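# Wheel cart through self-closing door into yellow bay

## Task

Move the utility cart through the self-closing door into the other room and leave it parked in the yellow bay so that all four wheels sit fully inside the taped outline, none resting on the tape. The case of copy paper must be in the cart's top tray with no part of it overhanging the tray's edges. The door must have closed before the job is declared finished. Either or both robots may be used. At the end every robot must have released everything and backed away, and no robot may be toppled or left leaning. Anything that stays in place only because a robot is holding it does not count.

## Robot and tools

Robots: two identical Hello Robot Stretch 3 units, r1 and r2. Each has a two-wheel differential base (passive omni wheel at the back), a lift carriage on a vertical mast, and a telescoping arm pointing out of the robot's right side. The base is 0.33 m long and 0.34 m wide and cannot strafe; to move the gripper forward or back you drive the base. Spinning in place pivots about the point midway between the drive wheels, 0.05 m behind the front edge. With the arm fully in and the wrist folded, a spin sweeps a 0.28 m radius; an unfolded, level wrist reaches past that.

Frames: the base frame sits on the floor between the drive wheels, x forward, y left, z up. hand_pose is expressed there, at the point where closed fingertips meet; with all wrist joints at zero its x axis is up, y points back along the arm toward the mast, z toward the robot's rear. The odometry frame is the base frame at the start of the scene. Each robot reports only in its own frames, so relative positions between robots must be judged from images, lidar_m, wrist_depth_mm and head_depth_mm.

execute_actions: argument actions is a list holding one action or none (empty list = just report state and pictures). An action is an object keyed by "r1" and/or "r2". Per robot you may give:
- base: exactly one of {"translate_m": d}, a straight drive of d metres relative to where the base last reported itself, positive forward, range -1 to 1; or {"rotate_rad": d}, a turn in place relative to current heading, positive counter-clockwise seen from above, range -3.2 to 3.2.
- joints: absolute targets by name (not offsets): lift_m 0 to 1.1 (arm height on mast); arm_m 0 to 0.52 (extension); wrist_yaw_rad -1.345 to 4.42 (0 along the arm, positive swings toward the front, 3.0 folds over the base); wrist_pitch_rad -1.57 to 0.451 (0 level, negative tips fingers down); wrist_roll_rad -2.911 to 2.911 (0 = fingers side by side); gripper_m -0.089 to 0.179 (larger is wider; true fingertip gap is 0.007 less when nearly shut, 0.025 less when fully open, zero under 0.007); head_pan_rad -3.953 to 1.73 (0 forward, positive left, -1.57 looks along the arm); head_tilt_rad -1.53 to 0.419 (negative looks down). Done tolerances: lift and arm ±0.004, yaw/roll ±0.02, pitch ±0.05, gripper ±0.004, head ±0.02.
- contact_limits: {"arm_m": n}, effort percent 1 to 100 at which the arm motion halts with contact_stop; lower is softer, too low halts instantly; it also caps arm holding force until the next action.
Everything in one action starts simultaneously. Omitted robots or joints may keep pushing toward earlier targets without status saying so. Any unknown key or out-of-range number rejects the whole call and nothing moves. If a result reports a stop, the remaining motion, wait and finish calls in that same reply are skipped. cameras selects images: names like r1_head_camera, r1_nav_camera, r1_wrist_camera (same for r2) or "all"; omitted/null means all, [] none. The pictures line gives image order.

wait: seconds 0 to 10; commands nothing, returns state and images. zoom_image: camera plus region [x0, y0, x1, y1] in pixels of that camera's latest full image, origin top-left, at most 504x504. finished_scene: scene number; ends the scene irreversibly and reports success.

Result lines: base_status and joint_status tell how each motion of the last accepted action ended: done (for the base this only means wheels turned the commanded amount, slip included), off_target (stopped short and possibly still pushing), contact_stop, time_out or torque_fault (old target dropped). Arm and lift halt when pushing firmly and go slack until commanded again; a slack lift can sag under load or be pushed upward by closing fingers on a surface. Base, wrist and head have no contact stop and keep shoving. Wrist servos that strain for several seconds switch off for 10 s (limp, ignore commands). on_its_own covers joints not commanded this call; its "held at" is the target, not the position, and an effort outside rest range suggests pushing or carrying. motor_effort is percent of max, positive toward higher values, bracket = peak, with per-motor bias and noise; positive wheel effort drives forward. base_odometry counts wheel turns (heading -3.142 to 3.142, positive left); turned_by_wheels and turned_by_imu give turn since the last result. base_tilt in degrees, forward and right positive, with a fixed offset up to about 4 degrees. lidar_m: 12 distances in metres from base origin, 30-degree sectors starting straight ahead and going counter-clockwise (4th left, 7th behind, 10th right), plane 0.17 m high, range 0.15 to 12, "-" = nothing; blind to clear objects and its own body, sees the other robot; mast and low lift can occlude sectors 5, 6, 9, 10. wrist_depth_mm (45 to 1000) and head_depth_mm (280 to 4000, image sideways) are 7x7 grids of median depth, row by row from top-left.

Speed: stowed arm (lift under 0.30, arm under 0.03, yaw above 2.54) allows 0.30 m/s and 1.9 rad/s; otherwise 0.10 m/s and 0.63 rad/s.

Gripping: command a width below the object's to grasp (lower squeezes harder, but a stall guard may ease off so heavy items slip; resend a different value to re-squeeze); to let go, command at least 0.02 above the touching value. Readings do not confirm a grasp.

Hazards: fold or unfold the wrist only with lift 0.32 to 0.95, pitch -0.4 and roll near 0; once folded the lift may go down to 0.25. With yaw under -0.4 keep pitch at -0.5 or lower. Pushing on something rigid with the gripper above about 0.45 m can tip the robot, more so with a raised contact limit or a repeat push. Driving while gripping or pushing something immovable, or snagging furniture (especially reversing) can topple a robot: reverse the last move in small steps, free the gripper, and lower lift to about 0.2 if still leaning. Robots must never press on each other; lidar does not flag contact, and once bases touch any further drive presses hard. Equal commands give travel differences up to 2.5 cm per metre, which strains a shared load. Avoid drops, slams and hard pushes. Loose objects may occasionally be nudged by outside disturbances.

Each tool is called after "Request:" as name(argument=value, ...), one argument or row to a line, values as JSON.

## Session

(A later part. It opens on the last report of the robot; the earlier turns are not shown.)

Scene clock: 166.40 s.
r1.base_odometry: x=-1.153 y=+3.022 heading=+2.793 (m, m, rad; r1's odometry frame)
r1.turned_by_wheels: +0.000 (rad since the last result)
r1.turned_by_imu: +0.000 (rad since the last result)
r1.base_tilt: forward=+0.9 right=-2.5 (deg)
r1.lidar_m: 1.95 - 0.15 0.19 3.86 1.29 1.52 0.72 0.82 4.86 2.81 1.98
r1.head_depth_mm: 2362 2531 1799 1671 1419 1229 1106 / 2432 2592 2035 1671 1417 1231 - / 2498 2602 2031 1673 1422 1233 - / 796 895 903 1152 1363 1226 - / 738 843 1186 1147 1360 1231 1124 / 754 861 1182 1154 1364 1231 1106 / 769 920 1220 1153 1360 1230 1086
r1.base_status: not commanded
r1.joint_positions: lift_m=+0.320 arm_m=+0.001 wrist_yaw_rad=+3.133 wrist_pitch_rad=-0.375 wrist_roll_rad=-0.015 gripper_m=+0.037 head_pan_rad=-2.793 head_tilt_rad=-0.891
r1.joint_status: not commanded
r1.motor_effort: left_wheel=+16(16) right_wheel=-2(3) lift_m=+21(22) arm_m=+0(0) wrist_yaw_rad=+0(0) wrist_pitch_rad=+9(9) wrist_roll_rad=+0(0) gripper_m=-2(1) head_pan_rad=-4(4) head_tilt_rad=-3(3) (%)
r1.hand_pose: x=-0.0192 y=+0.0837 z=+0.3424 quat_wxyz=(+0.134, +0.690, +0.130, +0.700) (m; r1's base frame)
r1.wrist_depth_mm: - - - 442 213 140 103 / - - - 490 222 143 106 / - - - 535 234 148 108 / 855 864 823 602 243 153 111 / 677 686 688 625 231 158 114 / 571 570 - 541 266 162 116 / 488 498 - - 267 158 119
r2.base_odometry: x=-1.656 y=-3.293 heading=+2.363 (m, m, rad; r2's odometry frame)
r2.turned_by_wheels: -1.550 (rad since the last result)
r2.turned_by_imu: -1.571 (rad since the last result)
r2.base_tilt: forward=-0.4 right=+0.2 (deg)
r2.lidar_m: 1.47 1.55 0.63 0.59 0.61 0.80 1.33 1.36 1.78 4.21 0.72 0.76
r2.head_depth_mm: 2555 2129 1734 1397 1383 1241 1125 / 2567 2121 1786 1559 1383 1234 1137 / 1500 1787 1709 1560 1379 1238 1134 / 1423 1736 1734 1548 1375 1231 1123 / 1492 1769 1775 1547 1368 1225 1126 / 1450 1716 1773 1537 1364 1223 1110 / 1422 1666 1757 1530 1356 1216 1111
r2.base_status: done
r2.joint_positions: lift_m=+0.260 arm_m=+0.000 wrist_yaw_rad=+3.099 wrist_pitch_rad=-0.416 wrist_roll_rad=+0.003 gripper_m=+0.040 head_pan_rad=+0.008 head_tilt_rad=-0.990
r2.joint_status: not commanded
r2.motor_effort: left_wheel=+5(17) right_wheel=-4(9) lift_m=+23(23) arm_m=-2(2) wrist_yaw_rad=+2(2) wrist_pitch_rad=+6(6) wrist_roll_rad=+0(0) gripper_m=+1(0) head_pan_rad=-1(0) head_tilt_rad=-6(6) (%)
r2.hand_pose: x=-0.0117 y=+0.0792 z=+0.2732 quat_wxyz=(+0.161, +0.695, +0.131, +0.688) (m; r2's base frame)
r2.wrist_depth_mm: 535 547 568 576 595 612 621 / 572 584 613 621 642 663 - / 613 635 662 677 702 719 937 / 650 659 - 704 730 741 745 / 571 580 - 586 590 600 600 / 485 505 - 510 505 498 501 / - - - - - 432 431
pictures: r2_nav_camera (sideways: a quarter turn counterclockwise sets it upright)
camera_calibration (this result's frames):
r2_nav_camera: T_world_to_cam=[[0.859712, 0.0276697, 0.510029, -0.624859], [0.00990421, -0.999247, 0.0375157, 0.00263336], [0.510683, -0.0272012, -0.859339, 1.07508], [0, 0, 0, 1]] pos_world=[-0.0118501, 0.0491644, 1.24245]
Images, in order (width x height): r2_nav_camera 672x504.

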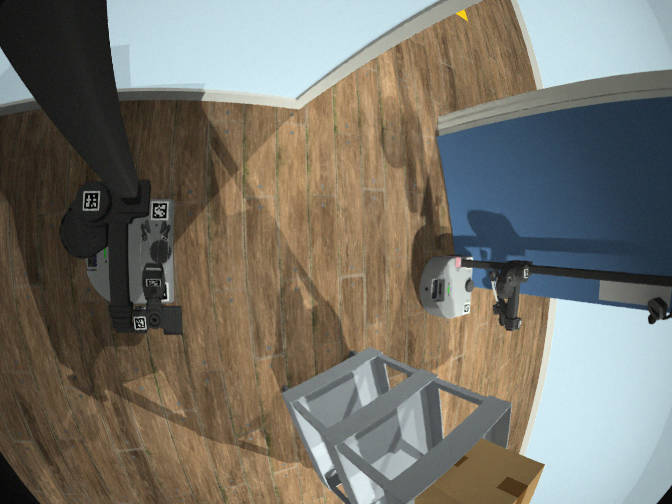

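Request:
execute_actions(
  actions=[
    {"r2":{"base":{"translate_m":0.9}}},
  ],
  cameras=[],
)

Request:
execute_actions(
  actions=[
    {"r2":{"base":{"rotate_rad":-1.76},"joints":{"lift_m":0.4}}},
  ],
  cameras=[],
)

Request:
execute_actions(
  actions=[
    {"r2":{"joints":{"wrist_yaw_rad":1.57,"wrist_pitch_rad":0}}},
  ],
  cameras=[],
)

Request:
execute_actions(
  actions=[
    {"r2":{"joints":{"wrist_roll_rad":1.57,"gripper_m":0.179}}},
  ],
  cameras=["r2_nav_camera","r2_wrist_camera","r1_nav_camera"],
)

Scene clock: 175.27 s.
r1.base_odometry: x=-1.153 y=+3.022 heading=+2.793 (m, m, rad; r1's odometry frame)
r1.turned_by_wheels: +0.000 (rad since the last result)
r1.turned_by_imu: +0.001 (rad since the last result)
r1.base_tilt: forward=+0.8 right=-2.4 (deg)
r1.lidar_m: 1.95 - 0.15 0.19 3.85 0.64 2.86 0.72 0.82 4.87 2.82 1.99
r1.head_depth_mm: 2367 2536 2035 1674 1169 1183 1104 / 2414 2612 2037 1671 1216 1234 - / 2501 2627 2033 1674 1412 1232 - / 797 893 904 1151 1355 1231 - / 737 842 1186 1150 1359 1232 1126 / 755 861 1184 1149 1364 1235 1105 / 770 916 1221 1153 1363 1238 1089
r1.base_status: not commanded
r1.joint_positions: lift_m=+0.320 arm_m=+0.001 wrist_yaw_rad=+3.133 wrist_pitch_rad=-0.375 wrist_roll_rad=-0.015 gripper_m=+0.037 head_pan_rad=-2.793 head_tilt_rad=-0.891
r1.joint_status: not commanded
r1.motor_effort: left_wheel=+16(17) right_wheel=-2(3) lift_m=+22(22) arm_m=+0(0) wrist_yaw_rad=+0(0) wrist_pitch_rad=+9(9) wrist_roll_rad=+0(0) gripper_m=+1(1) head_pan_rad=-5(5) head_tilt_rad=-3(3) (%)
r1.hand_pose: x=-0.0192 y=+0.0837 z=+0.3424 quat_wxyz=(+0.134, +0.690, +0.130, +0.700) (m; r1's base frame)
r1.wrist_depth_mm: - - - 440 212 139 103 / - - - 491 222 144 106 / - - - 543 232 148 108 / 864 846 856 606 243 153 111 / 686 692 676 623 232 157 113 / 572 562 - 541 264 162 116 / 483 496 - - 266 158 119
r2.base_odometry: x=-2.296 y=-2.661 heading=+2.363 (m, m, rad; r2's odometry frame)
r2.turned_by_wheels: +0.000 (rad since the last result)
r2.turned_by_imu: +0.005 (rad since the last result)
r2.base_tilt: forward=-0.5 right=+0.3 (deg)
r2.lidar_m: 0.57 0.68 0.80 3.59 0.78 0.87 2.09 2.28 0.48 0.44 3.85 0.66
r2.head_depth_mm: 2417 2123 1810 954 1393 1240 1127 / 674 833 1758 1296 1212 1242 1135 / 523 655 944 855 1181 1219 1132 / 636 749 900 1110 1264 1228 1126 / 620 732 896 1157 1365 1229 1121 / 603 708 861 1100 1340 1223 1108 / 589 689 832 1052 1314 1216 1107
r2.base_status: done
r2.joint_positions: lift_m=+0.260 arm_m=+0.000 wrist_yaw_rad=+3.099 wrist_pitch_rad=-0.416 wrist_roll_rad=+0.003 gripper_m=+0.040 head_pan_rad=+0.008 head_tilt_rad=-0.990
r2.joint_status: not commanded
r2.motor_effort: left_wheel=+4(18) right_wheel=-3(5) lift_m=+23(23) arm_m=-2(2) wrist_yaw_rad=+1(1) wrist_pitch_rad=+6(6) wrist_roll_rad=+0(1) gripper_m=+0(1) head_pan_rad=+0(0) head_tilt_rad=-5(6) (%)
r2.hand_pose: x=-0.0117 y=+0.0792 z=+0.2732 quat_wxyz=(+0.161, +0.695, +0.131, +0.688) (m; r2's base frame)
r2.wrist_depth_mm: 576 593 - - - - 649 / 622 633 - - - - 658 / 676 680 952 941 963 930 665 / 691 710 - 732 726 742 686 / 571 581 - 584 589 593 606 / 481 504 - 513 507 501 504 / - - - - - 427 431
pictures: none
No camera images: the call's "cameras" was empty. Leave "cameras" out to get every camera's image.

Scene clock: 178.70 s.
r1.base_odometry: x=-1.153 y=+3.022 heading=+2.793 (m, m, rad; r1's odometry frame)
r1.turned_by_wheels: +0.000 (rad since the last result)
r1.turned_by_imu: +0.000 (rad since the last result)
r1.base_tilt: forward=+0.8 right=-2.4 (deg)
r1.lidar_m: 1.95 - 0.15 0.18 3.87 0.54 2.85 0.72 0.82 4.87 2.81 1.98
r1.head_depth_mm: 2368 2540 2032 1667 1386 1093 1106 / 2427 2606 2041 1675 1416 1229 - / 2507 2600 2034 1674 1416 1229 - / 798 892 902 1152 1356 1229 - / 740 843 1183 1153 1364 1235 1126 / 753 861 1182 1155 1360 1232 1106 / 771 922 1219 1148 1364 1236 1091
r1.base_status: not commanded
r1.joint_positions: lift_m=+0.320 arm_m=+0.001 wrist_yaw_rad=+3.133 wrist_pitch_rad=-0.375 wrist_roll_rad=-0.015 gripper_m=+0.037 head_pan_rad=-2.793 head_tilt_rad=-0.891
r1.joint_status: not commanded
r1.motor_effort: left_wheel=+16(16) right_wheel=-3(2) lift_m=+21(22) arm_m=+0(0) wrist_yaw_rad=+0(1) wrist_pitch_rad=+9(9) wrist_roll_rad=+0(0) gripper_m=-1(0) head_pan_rad=-5(5) head_tilt_rad=-3(3) (%)
r1.hand_pose: x=-0.0192 y=+0.0837 z=+0.3424 quat_wxyz=(+0.134, +0.690, +0.130, +0.700) (m; r1's base frame)
r1.wrist_depth_mm: - - - 439 213 139 104 / - - - 489 221 144 106 / - - - 542 233 148 108 / 869 852 836 601 244 153 111 / 510 679 679 616 231 158 113 / 502 565 - 541 265 162 116 / 484 496 - - 267 158 119
r2.base_odometry: x=-2.296 y=-2.661 heading=+0.603 (m, m, rad; r2's odometry frame)
r2.turned_by_wheels: -1.760 (rad since the last result)
r2.turned_by_imu: -1.785 (rad since the last result)
r2.base_tilt: forward=-0.5 right=+0.0 (deg)
r2.lidar_m: 0.44 0.70 2.93 0.57 0.68 0.72 3.59 0.71 0.75 1.31 2.24 0.57
r2.head_depth_mm: 550 668 1001 1540 1385 1242 1127 / 521 629 1052 1136 1380 1239 1135 / 499 598 673 1017 1335 1237 1117 / 531 628 651 976 1275 1228 1123 / 709 760 631 900 1296 1227 1120 / 923 778 1064 1442 1357 1221 1115 / 897 1039 1685 1528 1357 1220 1109
r2.base_status: done
r2.joint_positions: lift_m=+0.400 arm_m=+0.000 wrist_yaw_rad=+3.099 wrist_pitch_rad=-0.416 wrist_roll_rad=+0.003 gripper_m=+0.040 head_pan_rad=+0.008 head_tilt_rad=-0.990
r2.joint_status: all done
r2.motor_effort: left_wheel=+4(16) right_wheel=-4(11) lift_m=+29(28) arm_m=-2(2) wrist_yaw_rad=+1(0) wrist_pitch_rad=+5(6) wrist_roll_rad=+0(0) gripper_m=+0(0) head_pan_rad=+0(0) head_tilt_rad=-6(6) (%)
r2.hand_pose: x=-0.0117 y=+0.0792 z=+0.4129 quat_wxyz=(+0.161, +0.695, +0.131, +0.688) (m; r2's base frame)
r2.wrist_depth_mm: 521 568 660 697 651 - - / 551 596 711 674 - - - / 585 635 767 817 - - - / 621 695 - 694 703 - - / 667 739 - 618 646 804 818 / 654 659 - 657 679 681 675 / 566 559 - 575 558 585 584
pictures: none
No camera images: the call's "cameras" was empty. Leave "cameras" out to get every camera's image.

Scene clock: 180.47 s.
r1.base_odometry: x=-1.153 y=+3.022 heading=+2.793 (m, m, rad; r1's odometry frame)
r1.turned_by_wheels: +0.000 (rad since the last result)
r1.turned_by_imu: +0.000 (rad since the last result)
r1.base_tilt: forward=+0.9 right=-2.4 (deg)
r1.lidar_m: 1.95 - 0.15 0.18 3.90 0.54 2.85 0.72 0.82 4.88 2.81 1.99
r1.head_depth_mm: 2345 2536 2051 1585 1388 1097 1099 / 2451 2593 2039 1668 1418 1233 - / 2502 2599 2035 1671 1423 1229 - / 798 892 901 1148 1361 1232 - / 739 843 1185 1146 1365 1231 1126 / 754 861 1181 1152 1361 1232 1107 / 769 921 1218 1150 1357 1231 1085
r1.base_status: not commanded
r1.joint_positions: lift_m=+0.320 arm_m=+0.001 wrist_yaw_rad=+3.133 wrist_pitch_rad=-0.375 wrist_roll_rad=-0.015 gripper_m=+0.037 head_pan_rad=-2.793 head_tilt_rad=-0.891
r1.joint_status: not commanded
r1.motor_effort: left_wheel=+16(17) right_wheel=-3(3) lift_m=+22(22) arm_m=+0(0) wrist_yaw_rad=+0(0) wrist_pitch_rad=+9(9) wrist_roll_rad=+0(0) gripper_m=-1(0) head_pan_rad=-5(5) head_tilt_rad=-3(2) (%)
r1.hand_pose: x=-0.0192 y=+0.0837 z=+0.3424 quat_wxyz=(+0.134, +0.690, +0.130, +0.700) (m; r1's base frame)
r1.wrist_depth_mm: - - - 443 213 140 103 / - - - 484 222 143 106 / - - - 539 232 148 108 / 884 865 849 612 243 153 111 / 504 690 673 620 232 158 114 / 504 570 - 545 267 162 116 / 486 495 - - 268 158 119
r2.base_odometry: x=-2.296 y=-2.661 heading=+0.603 (m, m, rad; r2's odometry frame)
r2.turned_by_wheels: +0.000 (rad since the last result)
r2.turned_by_imu: +0.000 (rad since the last result)
r2.base_tilt: forward=-0.5 right=+0.3 (deg)
r2.lidar_m: 0.44 0.70 2.93 0.57 0.68 0.72 3.59 0.71 0.75 1.32 2.24 0.56
r2.head_depth_mm: 548 668 1001 1539 1393 1246 1125 / 521 630 1049 1140 1377 1243 1155 / 499 598 673 1015 1335 1238 1135 / 531 629 650 974 1261 1237 1123 / 710 760 631 903 1297 1226 1121 / 926 775 1066 1442 1360 1221 1111 / 898 1039 1684 1533 1359 1219 1110
r2.base_status: not commanded
r2.joint_positions: lift_m=+0.400 arm_m=+0.000 wrist_yaw_rad=+1.572 wrist_pitch_rad=-0.026 wrist_roll_rad=+0.003 gripper_m=+0.040 head_pan_rad=+0.008 head_tilt_rad=-0.990
r2.joint_status: all done
r2.motor_effort: left_wheel=+5(5) right_wheel=-3(3) lift_m=+29(29) arm_m=-2(2) wrist_yaw_rad=-2(2) wrist_pitch_rad=+9(10) wrist_roll_rad=+0(0) gripper_m=+0(0) head_pan_rad=+0(0) head_tilt_rad=-6(5) (%)
r2.hand_pose: x=+0.2342 y=-0.1450 z=+0.5079 quat_wxyz=(+0.506, +0.507, -0.494, +0.493) (m; r2's base frame)
r2.wrist_depth_mm: - 722 710 707 - - - / - - - - - - - / - - - - - - - / - 376 407 470 551 - - / - 953 - - - - - / - - 943 885 - - - / 889 870 642 677 683 931 930
pictures: none
No camera images: the call's "cameras" was empty. Leave "cameras" out to get every camera's image.

Scene clock: 182.33 s.
r1.base_odometry: x=-1.153 y=+3.022 heading=+2.793 (m, m, rad; r1's odometry frame)
r1.turned_by_wheels: +0.000 (rad since the last result)
r1.turned_by_imu: +0.000 (rad since the last result)
r1.base_tilt: forward=+0.9 right=-2.5 (deg)
r1.lidar_m: 1.96 - 0.15 0.19 3.90 0.54 2.85 0.72 0.82 4.88 2.81 1.99
r1.head_depth_mm: 2338 2542 2034 1626 1389 1098 1105 / 2430 2602 2047 1678 1413 1230 - / 2510 2602 2024 1674 1422 1232 - / 795 892 904 1150 1362 1234 - / 737 844 1181 1153 1366 1228 1127 / 754 860 1185 1149 1363 1232 1106 / 771 920 1224 1155 1356 1235 1088
r1.base_status: not commanded
r1.joint_positions: lift_m=+0.320 arm_m=+0.001 wrist_yaw_rad=+3.133 wrist_pitch_rad=-0.375 wrist_roll_rad=-0.015 gripper_m=+0.037 head_pan_rad=-2.793 head_tilt_rad=-0.891
r1.joint_status: not commanded
r1.motor_effort: left_wheel=+16(16) right_wheel=-2(3) lift_m=+21(22) arm_m=+0(0) wrist_yaw_rad=+0(1) wrist_pitch_rad=+9(9) wrist_roll_rad=+0(0) gripper_m=+0(0) head_pan_rad=-5(4) head_tilt_rad=-3(3) (%)
r1.hand_pose: x=-0.0192 y=+0.0837 z=+0.3424 quat_wxyz=(+0.134, +0.690, +0.130, +0.700) (m; r1's base frame)
r1.wrist_depth_mm: - - - 440 213 139 104 / - - - 485 223 144 106 / - - - 543 232 148 108 / 869 861 837 608 244 153 110 / 512 691 675 619 232 158 113 / 506 567 - 539 266 162 116 / 478 498 - - 265 158 118
r2.base_odometry: x=-2.296 y=-2.661 heading=+0.603 (m, m, rad; r2's odometry frame)
r2.turned_by_wheels: +0.000 (rad since the last result)
r2.turned_by_imu: +0.000 (rad since the last result)
r2.base_tilt: forward=-0.4 right=+0.3 (deg)
r2.lidar_m: 0.44 0.70 2.93 0.57 0.68 0.72 3.58 0.71 0.75 1.31 2.23 0.56
r2.head_depth_mm: 547 669 995 1542 1388 1242 1139 / 522 630 1053 1144 1383 1239 1139 / 499 598 672 1014 1332 1241 1136 / 530 628 651 972 1270 1229 1123 / 709 760 632 900 1299 1227 1122 / 922 775 1064 1435 1359 1227 1112 / 901 1037 1691 1532 1358 1222 1109
r2.base_status: not commanded
r2.joint_positions: lift_m=+0.400 arm_m=+0.000 wrist_yaw_rad=+1.572 wrist_pitch_rad=-0.025 wrist_roll_rad=+1.565 gripper_m=+0.179 head_pan_rad=+0.008 head_tilt_rad=-0.990
r2.joint_status: all done
r2.motor_effort: left_wheel=+5(5) right_wheel=-4(4) lift_m=+28(29) arm_m=-3(2) wrist_yaw_rad=-2(2) wrist_pitch_rad=+9(9) wrist_roll_rad=+2(4) gripper_m=+0(98) head_pan_rad=+0(1) head_tilt_rad=-5(5) (%)
r2.hand_pose: x=+0.2342 y=-0.1449 z=+0.5077 quat_wxyz=(+0.012, +0.707, -0.707, -0.007) (m; r2's base frame)
r2.wrist_depth_mm: - - - - - 853 591 / - 526 - 529 670 561 589 / 476 546 - 498 - 531 584 / 445 558 - 468 - 497 560 / 421 548 - 447 - 597 539 / 403 599 - 417 - 661 540 / - 485 895 401 409 415 -
pictures: r1_nav_camera (sideways: a quarter turn counterclockwise sets it upright), r2_nav_camera (sideways: a quarter turn counterclockwise sets it upright), r2_wrist_camera
camera_calibration (this result's frames):
r1_nav_camera: T_world_to_cam=[[-0.710683, -0.266804, 0.650957, -0.800567], [-0.361709, 0.932203, -0.0128195, 0.0725943], [-0.603403, -0.244568, -0.759007, 0.950972], [0, 0, 0, 1]] pos_world=[0.0311285, -0.0486902, 1.24386]
r2_nav_camera: T_world_to_cam=[[0.859712, 0.0276696, 0.510029, -0.624859], [0.00990407, -0.999247, 0.0375157, 0.00263336], [0.510683, -0.0272013, -0.859339, 1.07508], [0, 0, 0, 1]] pos_world=[-0.0118501, 0.0491644, 1.24245]
r2_wrist_camera: T_world_to_cam=[[-0.0350452, -0.0267112, -0.999029, 0.511575], [-0.120133, 0.992507, -0.0223226, 0.232046], [0.992139, 0.119234, -0.0379915, -0.0306587], [0, 0, 0, 1]] pos_world=[0.0762224, -0.212987, 0.515093]
Images, in order (width x height): r1_nav_camera 672x504, r2_nav_camera 672x504, r2_wrist_camera 644x364.

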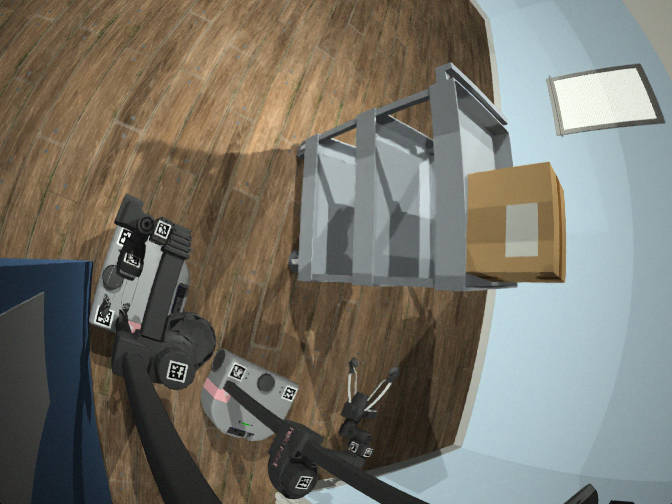

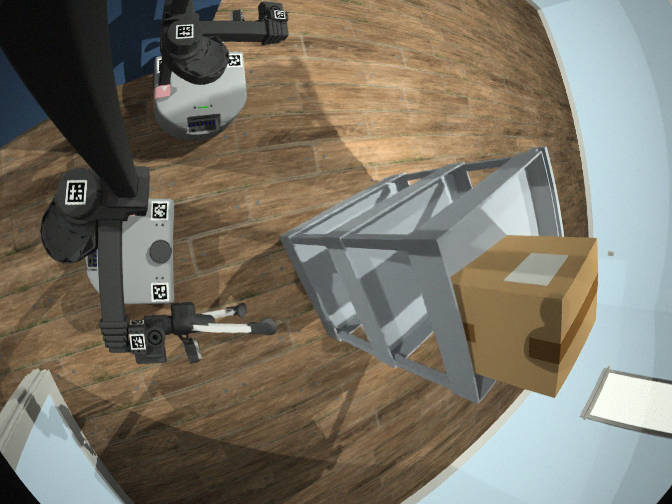

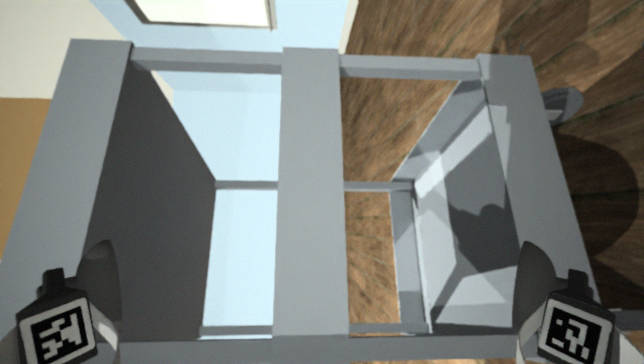

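Rim at x≈0.54.

Request:
execute_actions(
  actions=[
    {"r2":{"base":{"translate_m":0.37},"joints":{"lift_m":0.415}}},
  ],
  cameras=[],
)

Request:
execute_actions(
  actions=[
    {"r2":{"joints":{"gripper_m":0.03,"lift_m":0.39}}},
  ],
  cameras=["r2_wrist_camera"],
)

Request:
execute_actions(
  actions=[
    {"r2":{"base":{"translate_m":-0.9},"joints":{"head_tilt_rad":-1.4,"head_pan_rad":-1.57}}},
  ],
  cameras=["r2_nav_camera","r2_wrist_camera","r1_nav_camera"],
)

Scene clock: 189.13 s.
r1.base_odometry: x=-1.153 y=+3.022 heading=+2.793 (m, m, rad; r1's odometry frame)
r1.turned_by_wheels: +0.000 (rad since the last result)
r1.turned_by_imu: +0.001 (rad since the last result)
r1.base_tilt: forward=+0.8 right=-2.5 (deg)
r1.lidar_m: 1.95 - 0.15 0.19 3.89 1.29 0.57 0.72 0.82 4.87 2.82 1.98
r1.head_depth_mm: 2366 2525 2039 1621 1419 1228 1101 / 504 2518 2036 788 1269 1218 - / 2452 2416 703 810 1190 1213 - / 798 893 905 1148 1313 1232 - / 738 840 1188 1147 1357 1228 1125 / 753 860 1188 1150 1360 1231 1109 / 769 916 1220 1153 1364 1235 1088
r1.base_status: not commanded
r1.joint_positions: lift_m=+0.320 arm_m=+0.001 wrist_yaw_rad=+3.133 wrist_pitch_rad=-0.375 wrist_roll_rad=-0.015 gripper_m=+0.037 head_pan_rad=-2.793 head_tilt_rad=-0.891
r1.joint_status: not commanded
r1.motor_effort: left_wheel=+16(16) right_wheel=-2(2) lift_m=+21(22) arm_m=+0(0) wrist_yaw_rad=-1(0) wrist_pitch_rad=+9(9) wrist_roll_rad=+0(1) gripper_m=+0(1) head_pan_rad=-5(5) head_tilt_rad=-3(3) (%)
r1.hand_pose: x=-0.0192 y=+0.0837 z=+0.3424 quat_wxyz=(+0.134, +0.690, +0.130, +0.700) (m; r1's base frame)
r1.wrist_depth_mm: - - - 445 213 139 103 / - - - 478 224 144 106 / - - - 541 234 148 108 / 877 852 853 605 244 152 111 / 688 677 680 622 232 158 113 / 565 562 - 541 266 162 116 / 488 500 - - 267 158 119
r2.base_odometry: x=-1.992 y=-2.451 heading=+0.603 (m, m, rad; r2's odometry frame)
r2.turned_by_wheels: +0.000 (rad since the last result)
r2.turned_by_imu: +0.002 (rad since the last result)
r2.base_tilt: forward=-0.4 right=+0.2 (deg)
r2.lidar_m: - 5.18 3.04 2.63 0.71 0.89 3.96 1.02 1.17 2.05 0.29 0.15
r2.head_depth_mm: 407 336 293 313 449 1212 1139 / 405 335 295 296 403 715 1136 / 402 334 294 - 352 471 1120 / 400 332 301 357 479 462 1006 / 398 352 440 557 513 461 436 / 2510 723 662 577 512 461 1094 / 2476 718 658 575 527 1219 1105
r2.base_status: done
r2.joint_positions: lift_m=+0.415 arm_m=+0.000 wrist_yaw_rad=+1.564 wrist_pitch_rad=-0.061 wrist_roll_rad=+1.565 gripper_m=+0.179 head_pan_rad=+0.008 head_tilt_rad=-0.990
r2.joint_status: all done
r2.motor_effort: left_wheel=+3(12) right_wheel=+1(5) lift_m=+29(28) arm_m=-3(2) wrist_yaw_rad=+6(7) wrist_pitch_rad=+21(21) wrist_roll_rad=+2(2) gripper_m=+1(1) head_pan_rad=+0(1) head_tilt_rad=-6(5) (%)
r2.hand_pose: x=+0.2329 y=-0.1470 z=+0.5137 quat_wxyz=(+0.024, +0.704, -0.709, -0.020) (m; r2's base frame)
r2.wrist_depth_mm: - - - 148 154 813 577 / - - - 138 143 822 365 / 368 - - 129 134 505 402 / 368 - - 122 125 524 414 / 360 579 116 115 118 523 410 / 343 637 109 109 112 115 396 / - 619 104 104 106 109 -
pictures: none
No camera images: the call's "cameras" was empty. Leave "cameras" out to get every camera's image.

Scene clock: 191.10 s.
r1.base_odometry: x=-1.153 y=+3.022 heading=+2.793 (m, m, rad; r1's odometry frame)
r1.turned_by_wheels: +0.000 (rad since the last result)
r1.turned_by_imu: +0.000 (rad since the last result)
r1.base_tilt: forward=+0.9 right=-2.5 (deg)
r1.lidar_m: 1.95 - 0.15 0.18 3.90 1.29 0.57 0.72 0.82 4.89 2.81 1.98
r1.head_depth_mm: 2336 2517 2028 1661 1421 1227 1104 / 502 2498 2039 823 1240 1222 - / 2431 2398 703 823 1193 1210 - / 799 890 901 1149 1308 1232 - / 739 841 1181 1150 1360 1235 1123 / 753 862 1181 1153 1363 1236 1105 / 770 919 1214 1151 1365 1231 1092
r1.base_status: not commanded
r1.joint_positions: lift_m=+0.320 arm_m=+0.001 wrist_yaw_rad=+3.133 wrist_pitch_rad=-0.375 wrist_roll_rad=-0.015 gripper_m=+0.037 head_pan_rad=-2.793 head_tilt_rad=-0.891
r1.joint_status: not commanded
r1.motor_effort: left_wheel=+16(17) right_wheel=-2(2) lift_m=+21(22) arm_m=+0(0) wrist_yaw_rad=+0(0) wrist_pitch_rad=+9(9) wrist_roll_rad=+0(0) gripper_m=-2(2) head_pan_rad=-4(4) head_tilt_rad=-3(3) (%)
r1.hand_pose: x=-0.0192 y=+0.0837 z=+0.3424 quat_wxyz=(+0.134, +0.690, +0.130, +0.700) (m; r1's base frame)
r1.wrist_depth_mm: - - - 444 213 139 104 / - - - 486 223 144 106 / - - - 539 233 148 108 / 860 858 850 608 244 153 111 / 683 679 671 629 232 157 113 / 570 561 - 537 266 163 116 / 484 496 - - 266 158 119
r2.base_odometry: x=-1.992 y=-2.451 heading=+0.603 (m, m, rad; r2's odometry frame)
r2.turned_by_wheels: +0.000 (rad since the last result)
r2.turned_by_imu: +0.000 (rad since the last result)
r2.base_tilt: forward=-0.6 right=+0.1 (deg)
r2.lidar_m: - 5.21 3.05 2.63 0.71 0.89 3.95 1.02 1.17 2.05 0.29 0.15
r2.head_depth_mm: 408 336 293 314 450 1208 1128 / 405 335 295 296 403 723 1143 / 401 333 294 - 353 471 1122 / 399 332 301 358 480 463 1005 / 398 353 441 558 514 461 437 / 2473 733 662 577 512 460 1099 / 2467 719 659 575 527 1223 1111
r2.base_status: not commanded
r2.joint_positions: lift_m=+0.390 arm_m=+0.000 wrist_yaw_rad=+1.567 wrist_pitch_rad=-0.020 wrist_roll_rad=+1.565 gripper_m=+0.033 head_pan_rad=+0.008 head_tilt_rad=-0.990
r2.joint_status: all done
r2.motor_effort: left_wheel=+4(4) right_wheel=+2(1) lift_m=+21(26) arm_m=-3(3) wrist_yaw_rad=+5(8) wrist_pitch_rad=+7(21) wrist_roll_rad=+2(2) gripper_m=-52(98) head_pan_rad=+0(0) head_tilt_rad=-6(6) (%)
r2.hand_pose: x=+0.2343 y=-0.1463 z=+0.4994 quat_wxyz=(+0.010, +0.706, -0.709, -0.005) (m; r2's base frame)
r2.wrist_depth_mm: - - 145 146 152 826 585 / - - 134 136 139 836 361 / 371 - 126 127 130 823 393 / 374 615 118 120 122 550 408 / 375 565 111 113 115 582 405 / 365 - 106 107 109 - 407 / 348 553 101 102 104 618 385
pictures: r2_wrist_camera
camera_calibration (this result's frames):
r2_wrist_camera: T_world_to_cam=[[-0.03018, -0.0261928, -0.999201, 0.502223], [-0.114856, 0.993126, -0.0225644, 0.23217], [0.992924, 0.114084, -0.0329809, -0.0344053], [0, 0, 0, 1]] pos_world=[0.0759851, -0.213495, 0.505926]
Images, in order (width x height): r2_wrist_camera 644x364.

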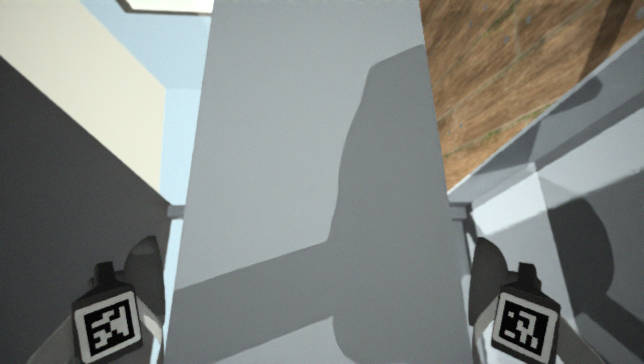

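Scene clock: 201.17 s.
r1.base_odometry: x=-1.153 y=+3.022 heading=+2.793 (m, m, rad; r1's odometry frame)
r1.turned_by_wheels: +0.000 (rad since the last result)
r1.turned_by_imu: +0.001 (rad since the last result)
r1.base_tilt: forward=+0.9 right=-2.4 (deg)
r1.lidar_m: 1.95 - 0.15 0.18 0.72 0.58 0.58 2.93 3.84 4.84 2.81 1.98
r1.head_depth_mm: 2333 957 779 1034 959 1182 1108 / 2425 2498 727 1036 1205 1228 - / 2486 2594 1924 1684 1331 1231 - / 2582 2599 2043 1683 1416 1234 - / 2663 2610 2044 1672 1420 1234 1129 / 2761 2600 2050 1676 1419 1235 1108 / 2857 2630 2029 1671 1422 1237 1091
r1.base_status: not commanded
r1.joint_positions: lift_m=+0.320 arm_m=+0.001 wrist_yaw_rad=+3.133 wrist_pitch_rad=-0.375 wrist_roll_rad=-0.015 gripper_m=+0.037 head_pan_rad=-2.793 head_tilt_rad=-0.891
r1.joint_status: not commanded
r1.motor_effort: left_wheel=+16(16) right_wheel=-3(2) lift_m=+21(22) arm_m=+0(0) wrist_yaw_rad=+0(0) wrist_pitch_rad=+9(9) wrist_roll_rad=+0(0) gripper_m=+0(1) head_pan_rad=-5(5) head_tilt_rad=-3(3) (%)
r1.hand_pose: x=-0.0192 y=+0.0837 z=+0.3424 quat_wxyz=(+0.134, +0.690, +0.130, +0.700) (m; r1's base frame)
r1.wrist_depth_mm: - - - 440 212 139 104 / - - - 490 222 144 106 / 769 765 - 531 232 148 108 / 577 779 821 605 244 152 111 / 619 674 676 622 231 157 113 / 572 566 - 537 265 163 116 / 492 497 - - 267 158 119
r2.base_odometry: x=-2.733 y=-2.962 heading=+0.603 (m, m, rad; r2's odometry frame)
r2.turned_by_wheels: +0.000 (rad since the last result)
r2.turned_by_imu: -0.003 (rad since the last result)
r2.base_tilt: forward=-0.4 right=+0.1 (deg)
r2.lidar_m: 0.21 0.21 0.59 0.46 0.45 2.79 3.07 3.08 0.52 0.46 0.31 0.22
r2.head_depth_mm: 1482 1430 1369 1321 1276 1216 1188 / 1468 1419 1367 1315 1271 - 1170 / 593 842 1344 1325 - - - / 590 788 1225 - - 1201 1174 / 1052 1374 1345 1305 1252 1209 1171 / 1455 1398 1347 1272 1239 1205 1162 / 1443 1392 819 793 767 1190 1162
r2.base_status: done
r2.joint_positions: lift_m=+0.390 arm_m=+0.000 wrist_yaw_rad=+1.567 wrist_pitch_rad=-0.026 wrist_roll_rad=+1.569 gripper_m=+0.071 head_pan_rad=-1.565 head_tilt_rad=-1.384
r2.joint_status: all done
r2.on_its_own: gripper_m is held at +0.070, not at your +0.030, by its stall guard, which is not easing now
r2.motor_effort: left_wheel=+4(8) right_wheel=-5(30) lift_m=+24(24) arm_m=-2(3) wrist_yaw_rad=+4(14) wrist_pitch_rad=+9(10) wrist_roll_rad=+0(2) gripper_m=-10(50) head_pan_rad=-3(41) head_tilt_rad=-9(36) (%)
r2.hand_pose: x=+0.2342 y=-0.1461 z=+0.4979 quat_wxyz=(+0.010, +0.706, -0.708, -0.008) (m; r2's base frame)
r2.wrist_depth_mm: 376 - 131 132 135 735 391 / 378 575 132 134 137 585 403 / 373 575 134 136 139 584 403 / 378 572 136 138 141 577 404 / 379 579 138 140 142 584 401 / 377 529 140 142 144 544 398 / 381 515 142 144 146 513 401
pictures: r1_nav_camera (sideways: a quarter turn counterclockwise sets it upright), r2_nav_camera (sideways: a quarter turn counterclockwise sets it upright), r2_wrist_camera
camera_calibration (this result's frames):
r1_nav_camera: T_world_to_cam=[[-0.710683, -0.266804, 0.650957, -0.800567], [-0.361709, 0.932203, -0.0128195, 0.0725943], [-0.603403, -0.244568, -0.759007, 0.950972], [0, 0, 0, 1]] pos_world=[0.0311285, -0.0486902, 1.24386]
r2_nav_camera: T_world_to_cam=[[0.026684, -0.98967, 0.140862, -0.138994], [-0.999177, -0.022097, 0.0340279, 0.013348], [-0.0305637, -0.141654, -0.989444, 1.24728], [0, 0, 0, 1]] pos_world=[0.0551675, 0.0394189, 1.25324]
r2_wrist_camera: T_world_to_cam=[[-0.0355596, -0.0230409, -0.999102, 0.502356], [-0.115394, 0.993142, -0.0187964, 0.230229], [0.992683, 0.114622, -0.0379745, -0.0316889], [0, 0, 0, 1]] pos_world=[0.0758878, -0.213443, 0.505028]
Images, in order (width x height): r1_nav_camera 672x504, r2_nav_camera 672x504, r2_wrist_camera 644x364.

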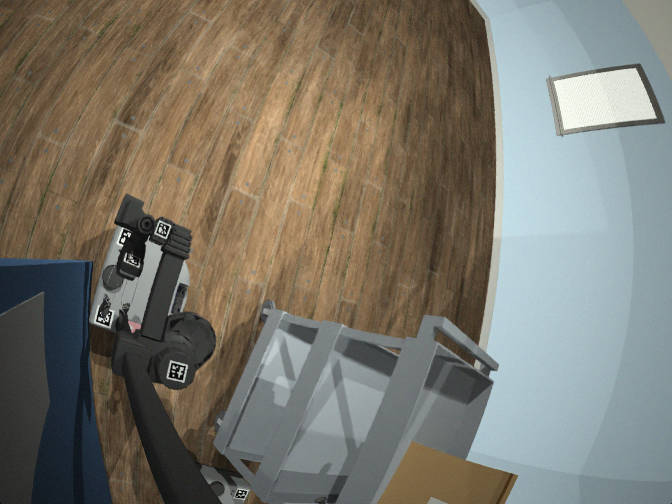

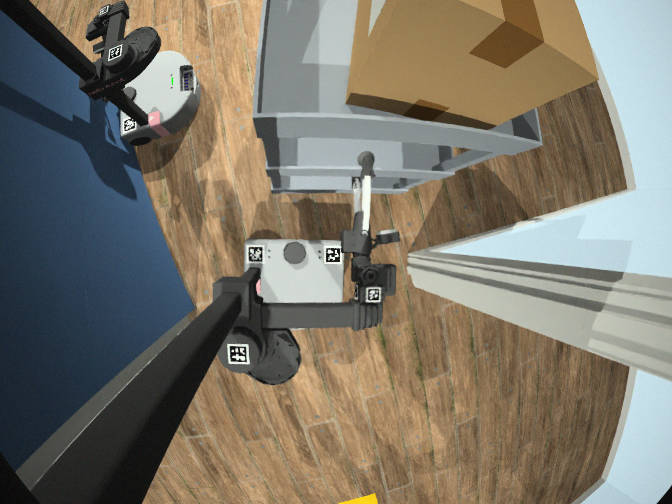

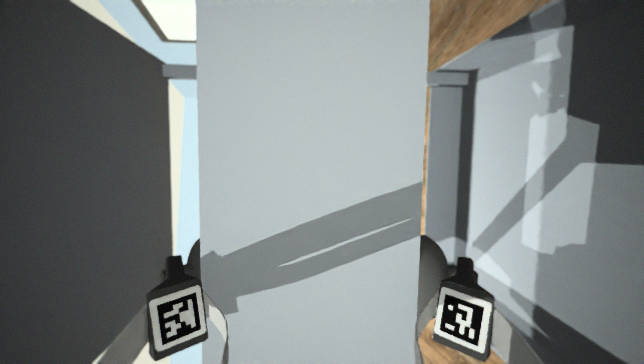

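Works.

Request:
execute_actions(
  actions=[
    {"r2":{"base":{"translate_m":-1.0},"joints":{"wrist_yaw_rad":1.7}}},
  ],
  cameras=["r2_nav_camera"],
)

Request:
execute_actions(
  actions=[
    {"r2":{"base":{"translate_m":-0.7}},"r1":{"base":{"translate_m":-1.0}}},
  ],
  cameras=["r2_nav_camera","r1_wrist_camera"],
)

Scene clock: 214.30 s.
r1.base_odometry: x=-1.153 y=+3.022 heading=+2.793 (m, m, rad; r1's odometry frame)
r1.turned_by_wheels: +0.000 (rad since the last result)
r1.turned_by_imu: +0.002 (rad since the last result)
r1.base_tilt: forward=+0.9 right=-2.4 (deg)
r1.lidar_m: 1.95 - 0.15 0.18 1.20 1.29 2.85 2.93 3.84 4.87 2.81 1.98
r1.head_depth_mm: 2343 2536 2035 1670 1416 1229 1102 / 2454 2588 2037 1675 1421 1231 - / 2505 2602 2041 1670 1419 1229 - / 2599 2586 2024 1678 1420 1234 - / 2673 2599 2032 1679 1416 1234 1126 / 2770 2604 2050 1665 1416 1231 1108 / 2835 2624 2036 1676 1418 1237 1090
r1.base_status: not commanded
r1.joint_positions: lift_m=+0.320 arm_m=+0.001 wrist_yaw_rad=+3.133 wrist_pitch_rad=-0.375 wrist_roll_rad=-0.015 gripper_m=+0.037 head_pan_rad=-2.793 head_tilt_rad=-0.891
r1.joint_status: not commanded
r1.motor_effort: left_wheel=+16(16) right_wheel=-3(3) lift_m=+21(22) arm_m=+0(0) wrist_yaw_rad=+0(0) wrist_pitch_rad=+9(9) wrist_roll_rad=+0(0) gripper_m=+0(0) head_pan_rad=-4(4) head_tilt_rad=-3(3) (%)
r1.hand_pose: x=-0.0192 y=+0.0837 z=+0.3424 quat_wxyz=(+0.134, +0.690, +0.130, +0.700) (m; r1's base frame)
r1.wrist_depth_mm: - - - 444 213 140 103 / - - - 491 222 144 106 / - - - 535 233 148 108 / 859 865 847 606 243 152 111 / 683 673 677 618 232 157 113 / 573 564 - 539 265 163 116 / 484 490 - - 266 158 119
r2.base_odometry: x=-3.556 y=-3.529 heading=+0.603 (m, m, rad; r2's odometry frame)
r2.turned_by_wheels: +0.000 (rad since the last result)
r2.turned_by_imu: -0.004 (rad since the last result)
r2.base_tilt: forward=-0.3 right=+0.3 (deg)
r2.lidar_m: 0.23 0.25 0.84 1.46 2.14 2.43 2.11 2.11 2.43 2.63 0.28 0.23
r2.head_depth_mm: 1485 1429 1363 1321 1276 1224 1183 / 1476 1413 1362 1311 1272 - 1181 / 1468 1406 1368 1322 - - - / 1471 1407 1353 - - 1206 1172 / 1461 1400 1345 1303 1249 1206 1168 / 1450 1398 1343 1146 1237 1202 1163 / 1452 1394 822 803 784 1189 1162
r2.base_status: done
r2.joint_positions: lift_m=+0.390 arm_m=+0.000 wrist_yaw_rad=+1.687 wrist_pitch_rad=-0.026 wrist_roll_rad=+1.582 gripper_m=+0.071 head_pan_rad=-1.565 head_tilt_rad=-1.384
r2.joint_status: all done
r2.on_its_own: gripper_m is held at +0.070, not at your +0.030, by its stall guard, which is not easing now; wrist_yaw_rad is at rest, and its effort (+13) is outside its rest range (-12 to +12)
r2.motor_effort: left_wheel=+3(8) right_wheel=-4(21) lift_m=+24(24) arm_m=-2(3) wrist_yaw_rad=+13(56) wrist_pitch_rad=+9(9) wrist_roll_rad=-6(6) gripper_m=-10(10) head_pan_rad=-2(2) head_tilt_rad=-9(8) (%)
r2.hand_pose: x=+0.2324 y=-0.1156 z=+0.4979 quat_wxyz=(+0.006, +0.747, -0.665, -0.013) (m; r2's base frame)
r2.wrist_depth_mm: 377 498 102 104 106 578 402 / 378 533 108 110 112 578 402 / 379 530 114 116 119 580 402 / 376 572 121 124 127 579 401 / 376 575 130 132 136 551 406 / 375 - 138 141 144 500 408 / 374 958 151 153 159 739 388
pictures: r2_nav_camera (sideways: a quarter turn counterclockwise sets it upright)
camera_calibration (this result's frames):
r2_nav_camera: T_world_to_cam=[[0.0266842, -0.98967, 0.140862, -0.138994], [-0.999177, -0.0220973, 0.0340279, 0.013348], [-0.0305637, -0.141654, -0.989444, 1.24728], [0, 0, 0, 1]] pos_world=[0.0551675, 0.0394189, 1.25324]
Images, in order (width x height): r2_nav_camera 672x504.

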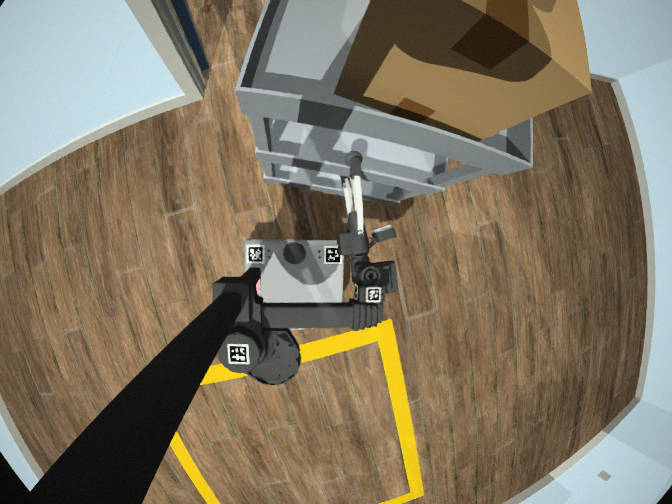

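Scene clock: 225.47 s.
r1.base_odometry: x=-0.213 y=+2.681 heading=+2.793 (m, m, rad; r1's odometry frame)
r1.turned_by_wheels: +0.000 (rad since the last result)
r1.turned_by_imu: -0.002 (rad since the last result)
r1.base_tilt: forward=+0.8 right=-2.5 (deg)
r1.lidar_m: 2.88 1.25 0.85 0.80 0.86 1.14 1.86 1.91 2.53 4.92 4.29 3.02
r1.head_depth_mm: 1542 1765 1976 1675 1419 1232 1104 / 1592 1819 1994 1675 1421 1228 - / 1628 1885 2036 1676 1415 1234 - / 1691 1965 2044 1676 1419 1234 - / 1741 2042 2041 1673 1426 1233 1122 / 1804 2123 2045 1686 1422 1231 1108 / 1858 2193 2052 1681 1419 1238 1089
r1.base_status: done
r1.joint_positions: lift_m=+0.320 arm_m=+0.001 wrist_yaw_rad=+3.133 wrist_pitch_rad=-0.375 wrist_roll_rad=-0.015 gripper_m=+0.037 head_pan_rad=-2.793 head_tilt_rad=-0.891
r1.joint_status: not commanded
r1.motor_effort: left_wheel=+2(19) right_wheel=-1(6) lift_m=+21(21) arm_m=+0(0) wrist_yaw_rad=+0(1) wrist_pitch_rad=+9(9) wrist_roll_rad=+0(0) gripper_m=+0(2) head_pan_rad=-4(22) head_tilt_rad=-3(14) (%)
r1.hand_pose: x=-0.0193 y=+0.0837 z=+0.3424 quat_wxyz=(+0.134, +0.690, +0.130, +0.700) (m; r1's base frame)
r1.wrist_depth_mm: 728 754 - 760 767 789 808 / 792 819 - 825 823 831 874 / 859 864 - 890 892 916 938 / 895 854 851 844 824 820 796 / 696 677 683 676 677 652 645 / 575 576 - 549 535 556 529 / 481 498 - - 467 465 464
r2.base_odometry: x=-4.132 y=-3.927 heading=+0.603 (m, m, rad; r2's odometry frame)
r2.turned_by_wheels: +0.000 (rad since the last result)
r2.turned_by_imu: -0.002 (rad since the last result)
r2.base_tilt: forward=-0.4 right=+0.2 (deg)
r2.lidar_m: 0.22 0.23 1.62 1.96 1.96 1.65 1.43 1.43 1.65 2.80 0.30 0.22
r2.head_depth_mm: 1483 1421 1367 1318 1275 1224 1183 / 1469 1420 1363 1313 1269 - 1187 / 1468 1414 1354 1324 - - - / 1466 1409 1353 - - 1205 1173 / 1462 1401 1347 1308 1255 1209 1165 / 1451 1397 1343 1146 1231 1198 1162 / 1433 1389 820 807 779 1183 1163
r2.base_status: done
r2.joint_positions: lift_m=+0.390 arm_m=+0.000 wrist_yaw_rad=+1.680 wrist_pitch_rad=-0.026 wrist_roll_rad=+1.583 gripper_m=+0.071 head_pan_rad=-1.565 head_tilt_rad=-1.384
r2.joint_status: not commanded
r2.on_its_own: gripper_m is held at +0.070, not at your +0.030, by its stall guard, which is not easing now; wrist_yaw_rad is at rest, and its effort (+23) is outside its rest range (-12 to +12)
r2.motor_effort: left_wheel=+2(5) right_wheel=-3(18) lift_m=+24(24) arm_m=-2(2) wrist_yaw_rad=+23(23) wrist_pitch_rad=+9(9) wrist_roll_rad=-7(7) gripper_m=-10(11) head_pan_rad=-2(2) head_tilt_rad=-9(9) (%)
r2.hand_pose: x=+0.2326 y=-0.1173 z=+0.4979 quat_wxyz=(+0.006, +0.744, -0.668, -0.013) (m; r2's base frame)
r2.wrist_depth_mm: 377 529 113 115 117 575 403 / 380 575 118 120 122 583 405 / 377 570 123 125 128 580 403 / 379 570 127 130 133 584 406 / 377 569 133 135 139 580 404 / 376 551 139 141 144 515 405 / 376 - 147 149 153 450 398
pictures: r1_wrist_camera, r2_nav_camera (sideways: a quarter turn counterclockwise sets it upright)
camera_calibration (this result's frames):
r1_wrist_camera: T_world_to_cam=[[0.999899, -0.010436, -0.00962691, 0.0243026], [-0.0136958, -0.530183, -0.847772, 0.362952], [0.00374332, 0.847819, -0.530273, 0.271587], [0, 0, 0, 1]] pos_world=[-0.0203458, -0.0375715, 0.45195]
r2_nav_camera: T_world_to_cam=[[0.026684, -0.98967, 0.140862, -0.138994], [-0.999177, -0.022097, 0.0340279, 0.013348], [-0.0305637, -0.141654, -0.989444, 1.24728], [0, 0, 0, 1]] pos_world=[0.0551675, 0.0394189, 1.25324]
Images, in order (width x height): r1_wrist_camera 644x364, r2_nav_camera 672x504.

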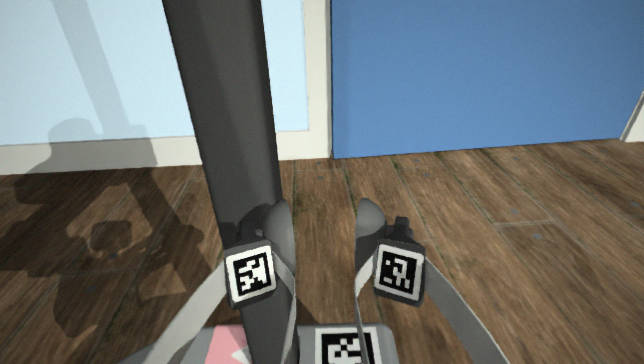

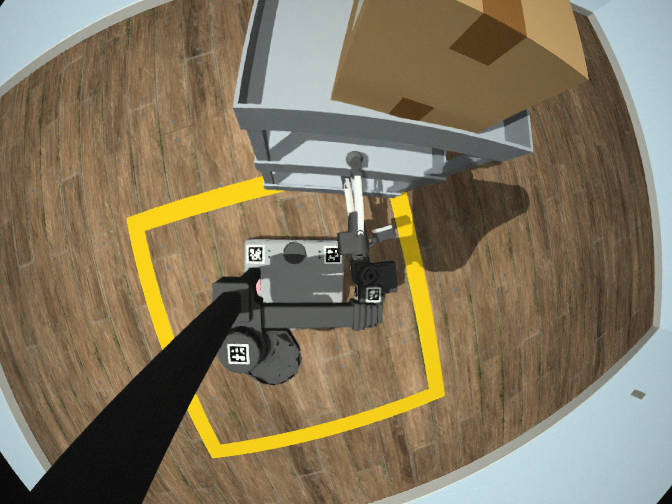

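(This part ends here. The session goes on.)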